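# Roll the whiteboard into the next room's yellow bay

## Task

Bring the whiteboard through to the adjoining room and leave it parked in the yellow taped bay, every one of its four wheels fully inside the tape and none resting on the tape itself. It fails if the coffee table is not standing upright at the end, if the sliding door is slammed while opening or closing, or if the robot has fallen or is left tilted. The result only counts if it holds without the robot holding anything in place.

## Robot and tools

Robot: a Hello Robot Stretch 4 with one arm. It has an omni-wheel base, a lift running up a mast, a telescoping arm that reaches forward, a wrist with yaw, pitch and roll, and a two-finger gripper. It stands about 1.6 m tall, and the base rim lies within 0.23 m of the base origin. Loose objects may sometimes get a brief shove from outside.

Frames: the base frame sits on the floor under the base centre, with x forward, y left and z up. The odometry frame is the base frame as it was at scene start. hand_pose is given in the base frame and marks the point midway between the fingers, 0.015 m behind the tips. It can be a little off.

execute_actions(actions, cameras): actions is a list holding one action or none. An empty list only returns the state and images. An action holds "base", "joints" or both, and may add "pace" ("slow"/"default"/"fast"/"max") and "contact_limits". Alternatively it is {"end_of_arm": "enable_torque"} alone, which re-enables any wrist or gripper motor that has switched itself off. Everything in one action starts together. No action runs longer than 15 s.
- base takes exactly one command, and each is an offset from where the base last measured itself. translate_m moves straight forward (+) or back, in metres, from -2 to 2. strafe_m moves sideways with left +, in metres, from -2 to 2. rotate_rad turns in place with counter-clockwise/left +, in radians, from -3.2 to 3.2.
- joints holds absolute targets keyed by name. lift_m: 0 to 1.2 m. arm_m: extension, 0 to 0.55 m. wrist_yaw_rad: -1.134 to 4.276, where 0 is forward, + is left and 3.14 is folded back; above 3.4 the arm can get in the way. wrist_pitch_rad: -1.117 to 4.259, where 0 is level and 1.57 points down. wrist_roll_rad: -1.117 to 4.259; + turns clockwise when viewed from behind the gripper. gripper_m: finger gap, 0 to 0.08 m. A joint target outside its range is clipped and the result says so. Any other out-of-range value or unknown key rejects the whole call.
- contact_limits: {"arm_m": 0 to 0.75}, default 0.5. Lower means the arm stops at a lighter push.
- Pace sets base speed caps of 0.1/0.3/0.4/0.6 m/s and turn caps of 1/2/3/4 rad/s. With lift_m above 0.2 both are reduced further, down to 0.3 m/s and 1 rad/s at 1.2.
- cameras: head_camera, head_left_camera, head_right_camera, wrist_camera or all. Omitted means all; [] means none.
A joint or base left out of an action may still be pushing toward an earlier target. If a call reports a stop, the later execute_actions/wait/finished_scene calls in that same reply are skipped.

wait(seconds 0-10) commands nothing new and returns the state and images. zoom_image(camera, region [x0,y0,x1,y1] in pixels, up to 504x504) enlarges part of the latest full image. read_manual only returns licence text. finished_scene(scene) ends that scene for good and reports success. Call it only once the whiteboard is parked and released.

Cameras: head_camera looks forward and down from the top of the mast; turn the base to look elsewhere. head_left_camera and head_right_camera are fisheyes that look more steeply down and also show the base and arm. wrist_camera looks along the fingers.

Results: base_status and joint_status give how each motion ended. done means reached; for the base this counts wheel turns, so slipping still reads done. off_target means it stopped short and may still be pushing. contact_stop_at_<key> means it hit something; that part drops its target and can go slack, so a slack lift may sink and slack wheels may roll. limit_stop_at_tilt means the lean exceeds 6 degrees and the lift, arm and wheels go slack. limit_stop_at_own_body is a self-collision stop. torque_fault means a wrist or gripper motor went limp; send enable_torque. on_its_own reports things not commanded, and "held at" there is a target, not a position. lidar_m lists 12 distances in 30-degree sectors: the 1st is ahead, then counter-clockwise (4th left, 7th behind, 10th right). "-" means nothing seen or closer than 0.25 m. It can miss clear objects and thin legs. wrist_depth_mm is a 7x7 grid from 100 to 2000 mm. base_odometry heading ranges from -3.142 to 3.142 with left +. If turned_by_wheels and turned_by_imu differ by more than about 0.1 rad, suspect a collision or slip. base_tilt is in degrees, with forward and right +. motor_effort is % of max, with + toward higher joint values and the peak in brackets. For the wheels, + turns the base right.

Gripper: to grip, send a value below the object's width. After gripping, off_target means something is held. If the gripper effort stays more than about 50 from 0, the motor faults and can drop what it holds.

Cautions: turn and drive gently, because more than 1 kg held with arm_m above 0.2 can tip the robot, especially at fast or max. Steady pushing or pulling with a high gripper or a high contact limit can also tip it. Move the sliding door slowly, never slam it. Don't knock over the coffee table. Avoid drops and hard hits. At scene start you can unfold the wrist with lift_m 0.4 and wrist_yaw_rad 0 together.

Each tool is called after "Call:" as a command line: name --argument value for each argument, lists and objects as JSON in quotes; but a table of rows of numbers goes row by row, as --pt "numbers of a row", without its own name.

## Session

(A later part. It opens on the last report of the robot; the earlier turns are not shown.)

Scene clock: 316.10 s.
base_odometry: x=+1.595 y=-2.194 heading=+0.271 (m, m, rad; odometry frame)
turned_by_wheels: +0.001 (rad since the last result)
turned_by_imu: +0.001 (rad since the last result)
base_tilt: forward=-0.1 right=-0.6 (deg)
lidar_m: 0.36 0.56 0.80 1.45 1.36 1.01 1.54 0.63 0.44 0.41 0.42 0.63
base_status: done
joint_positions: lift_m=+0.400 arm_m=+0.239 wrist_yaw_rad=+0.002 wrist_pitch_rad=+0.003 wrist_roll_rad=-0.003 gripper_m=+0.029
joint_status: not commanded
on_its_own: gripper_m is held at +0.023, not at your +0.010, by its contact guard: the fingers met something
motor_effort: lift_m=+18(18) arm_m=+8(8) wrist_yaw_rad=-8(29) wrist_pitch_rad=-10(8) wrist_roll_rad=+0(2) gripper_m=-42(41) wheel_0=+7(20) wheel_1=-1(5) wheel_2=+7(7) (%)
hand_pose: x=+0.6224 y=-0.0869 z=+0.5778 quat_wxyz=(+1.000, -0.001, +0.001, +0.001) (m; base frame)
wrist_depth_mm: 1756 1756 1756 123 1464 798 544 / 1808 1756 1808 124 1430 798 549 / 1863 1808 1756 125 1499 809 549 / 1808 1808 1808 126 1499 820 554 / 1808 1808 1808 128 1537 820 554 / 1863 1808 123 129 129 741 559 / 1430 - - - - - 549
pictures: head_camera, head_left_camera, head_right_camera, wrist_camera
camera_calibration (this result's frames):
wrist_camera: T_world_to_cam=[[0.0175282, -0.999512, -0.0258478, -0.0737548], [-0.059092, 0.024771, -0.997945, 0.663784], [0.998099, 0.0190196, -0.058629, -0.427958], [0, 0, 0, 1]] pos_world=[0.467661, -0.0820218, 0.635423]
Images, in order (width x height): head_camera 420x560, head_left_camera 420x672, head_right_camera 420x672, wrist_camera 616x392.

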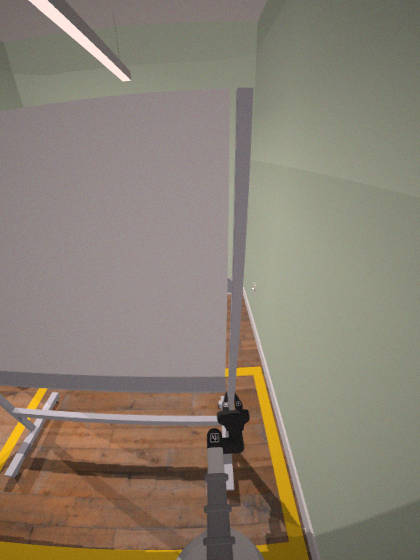

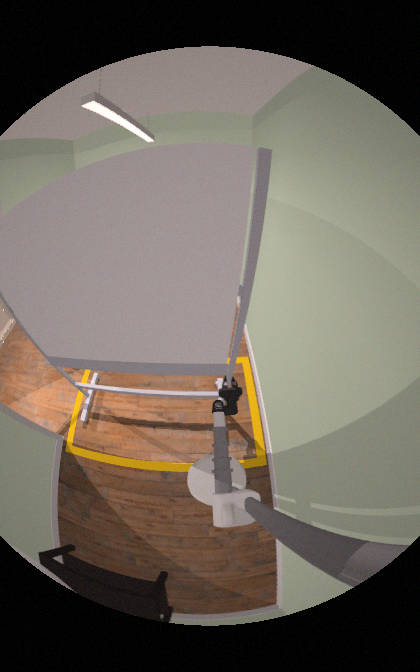

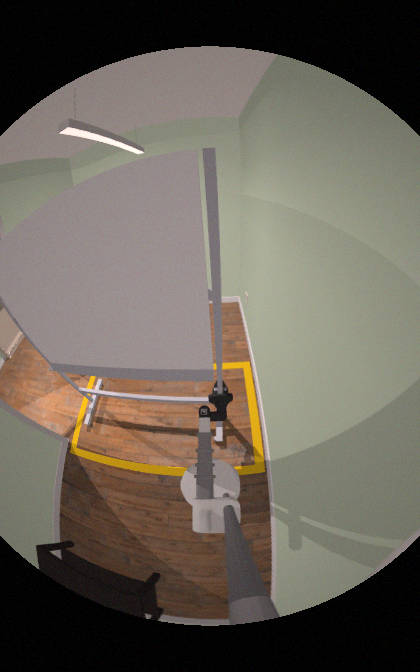

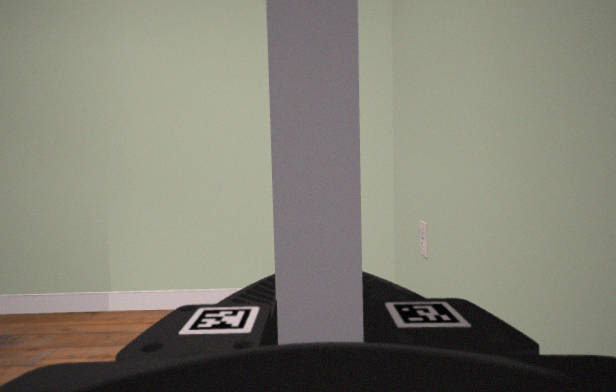

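Call:
execute_actions --actions '[{"base": {"strafe_m": -0.04}, "pace": "slow"}]' --cameras '[]'

Call:
execute_actions --actions '[{"joints": {"gripper_m": 0.08}}]' --cameras '[]'

Call:
execute_actions --actions '[{"joints": {"arm_m": 0.0}, "base": {"translate_m": -0.3}}]'

Scene clock: 325.77 s.
base_odometry: x=+1.606 y=-2.233 heading=+0.272 (m, m, rad; odometry frame)
turned_by_wheels: +0.001 (rad since the last result)
turned_by_imu: -0.001 (rad since the last result)
base_tilt: forward=-0.1 right=-0.5 (deg)
lidar_m: 0.37 0.57 0.80 1.49 1.36 1.02 1.54 0.57 0.41 0.37 0.40 0.56
base_status: done
joint_positions: lift_m=+0.400 arm_m=+0.239 wrist_yaw_rad=+0.004 wrist_pitch_rad=+0.003 wrist_roll_rad=-0.003 gripper_m=+0.029
joint_status: not commanded
on_its_own: gripper_m is held at +0.023, not at your +0.010, by its contact guard: the fingers met something
motor_effort: lift_m=+18(18) arm_m=+7(8) wrist_yaw_rad=-12(22) wrist_pitch_rad=-7(9) wrist_roll_rad=+1(0) gripper_m=-43(41) wheel_0=+11(17) wheel_1=-2(4) wheel_2=+4(5) (%)
hand_pose: x=+0.6226 y=-0.0866 z=+0.5778 quat_wxyz=(+1.000, -0.001, +0.001, +0.002) (m; base frame)
wrist_depth_mm: 1756 1808 1756 123 1499 723 492 / 1863 1808 1808 124 1336 723 492 / 1808 1863 1808 125 1336 732 492 / 1808 1808 1808 126 1336 732 500 / 1863 1808 1863 128 1366 741 500 / 1863 1808 123 129 128 676 504 / 1397 - - - - - 492
pictures: none
No camera images: the call's "cameras" was empty. Leave "cameras" out to get every camera's image.

Scene clock: 326.93 s.
base_odometry: x=+1.606 y=-2.233 heading=+0.271 (m, m, rad; odometry frame)
turned_by_wheels: -0.001 (rad since the last result)
turned_by_imu: -0.001 (rad since the last result)
base_tilt: forward=-0.1 right=-0.7 (deg)
lidar_m: 0.37 0.58 0.80 1.50 1.36 1.02 1.54 0.56 0.39 0.37 0.41 0.55
base_status: not commanded
joint_positions: lift_m=+0.400 arm_m=+0.239 wrist_yaw_rad=+0.000 wrist_pitch_rad=+0.003 wrist_roll_rad=-0.003 gripper_m=+0.080
joint_status: all done
motor_effort: lift_m=+18(18) arm_m=+7(7) wrist_yaw_rad=-2(18) wrist_pitch_rad=-7(8) wrist_roll_rad=+3(1) gripper_m=+5(41) wheel_0=+3(11) wheel_1=-2(2) wheel_2=+3(4) (%)
hand_pose: x=+0.6223 y=-0.0874 z=+0.5778 quat_wxyz=(+1.000, -0.002, +0.001, +0.000) (m; base frame)
wrist_depth_mm: 1808 1756 1756 124 1397 707 477 / 1808 1808 1756 125 1464 707 477 / 1808 1808 1808 125 1499 707 480 / 1808 1808 1808 127 1499 715 488 / 1808 1863 1863 128 1537 715 488 / 1863 976 149 129 1499 128 466 / - - 131 - - - -
pictures: none
No camera images: the call's "cameras" was empty. Leave "cameras" out to get every camera's image.

Scene clock: 329.40 s.
base_odometry: x=+1.317 y=-2.313 heading=+0.271 (m, m, rad; odometry frame)
turned_by_wheels: +0.000 (rad since the last result)
turned_by_imu: +0.000 (rad since the last result)
base_tilt: forward=+0.1 right=-0.7 (deg)
lidar_m: 0.64 0.87 1.22 1.49 0.88 0.77 1.22 0.56 0.41 0.38 0.40 0.57
base_status: done
joint_positions: lift_m=+0.400 arm_m=+0.001 wrist_yaw_rad=+0.000 wrist_pitch_rad=+0.003 wrist_roll_rad=-0.003 gripper_m=+0.080
joint_status: all done
motor_effort: lift_m=+18(18) arm_m=-9(9) wrist_yaw_rad=+1(4) wrist_pitch_rad=-7(9) wrist_roll_rad=+2(2) gripper_m=+1(3) wheel_0=-3(7) wheel_1=-2(7) wheel_2=+1(12) (%)
hand_pose: x=+0.3850 y=-0.0875 z=+0.5778 quat_wxyz=(+1.000, -0.002, +0.001, +0.000) (m; base frame)
wrist_depth_mm: 683 683 676 676 1464 715 484 / 691 683 668 668 1499 715 488 / - - - - 1499 715 488 / - - - - 1537 723 492 / - - - - 1537 732 492 / 1983 1008 149 1808 1537 128 473 / - - 131 - - - -
pictures: head_camera, head_left_camera, head_right_camera, wrist_camera
camera_calibration (this result's frames):
wrist_camera: T_world_to_cam=[[0.015061, -0.999573, -0.0250436, -0.0696391], [-0.0589466, 0.0241153, -0.99797, 0.649687], [0.998148, 0.0165067, -0.0585582, -0.191279], [0, 0, 0, 1]] pos_world=[0.23027, -0.0821194, 0.635423]
Images, in order (width x height): head_camera 420x560, head_left_camera 420x672, head_right_camera 420x672, wrist_camera 616x392.

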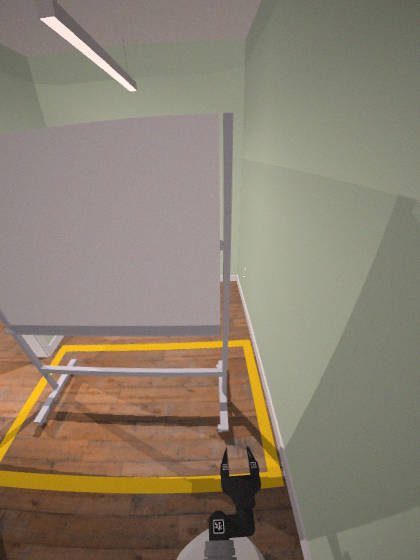

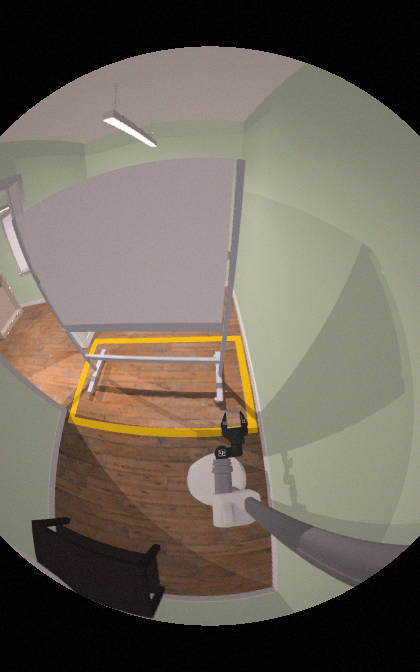

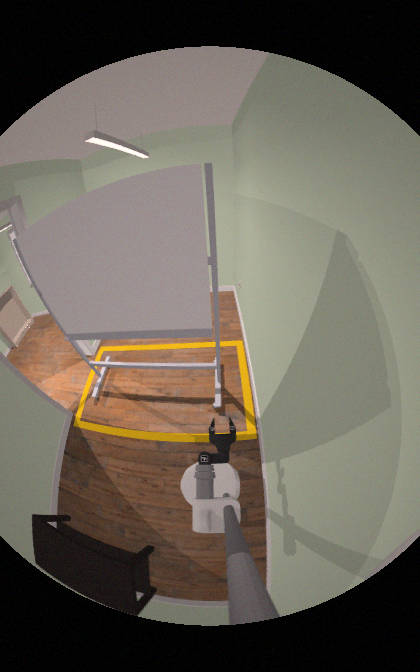

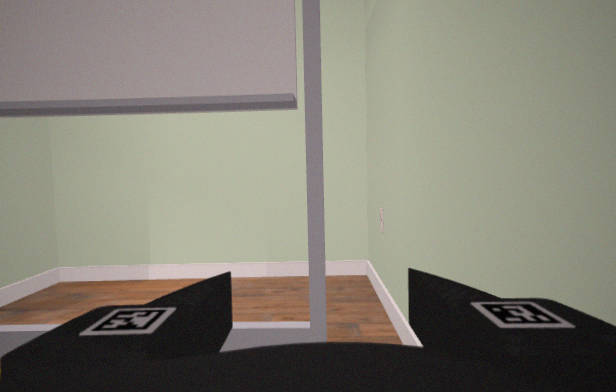

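The whiteboard sits well inside the bay, and the table is upright and untouched.

Call:
finished_scene --scene 1

The scene is finished: the task was done.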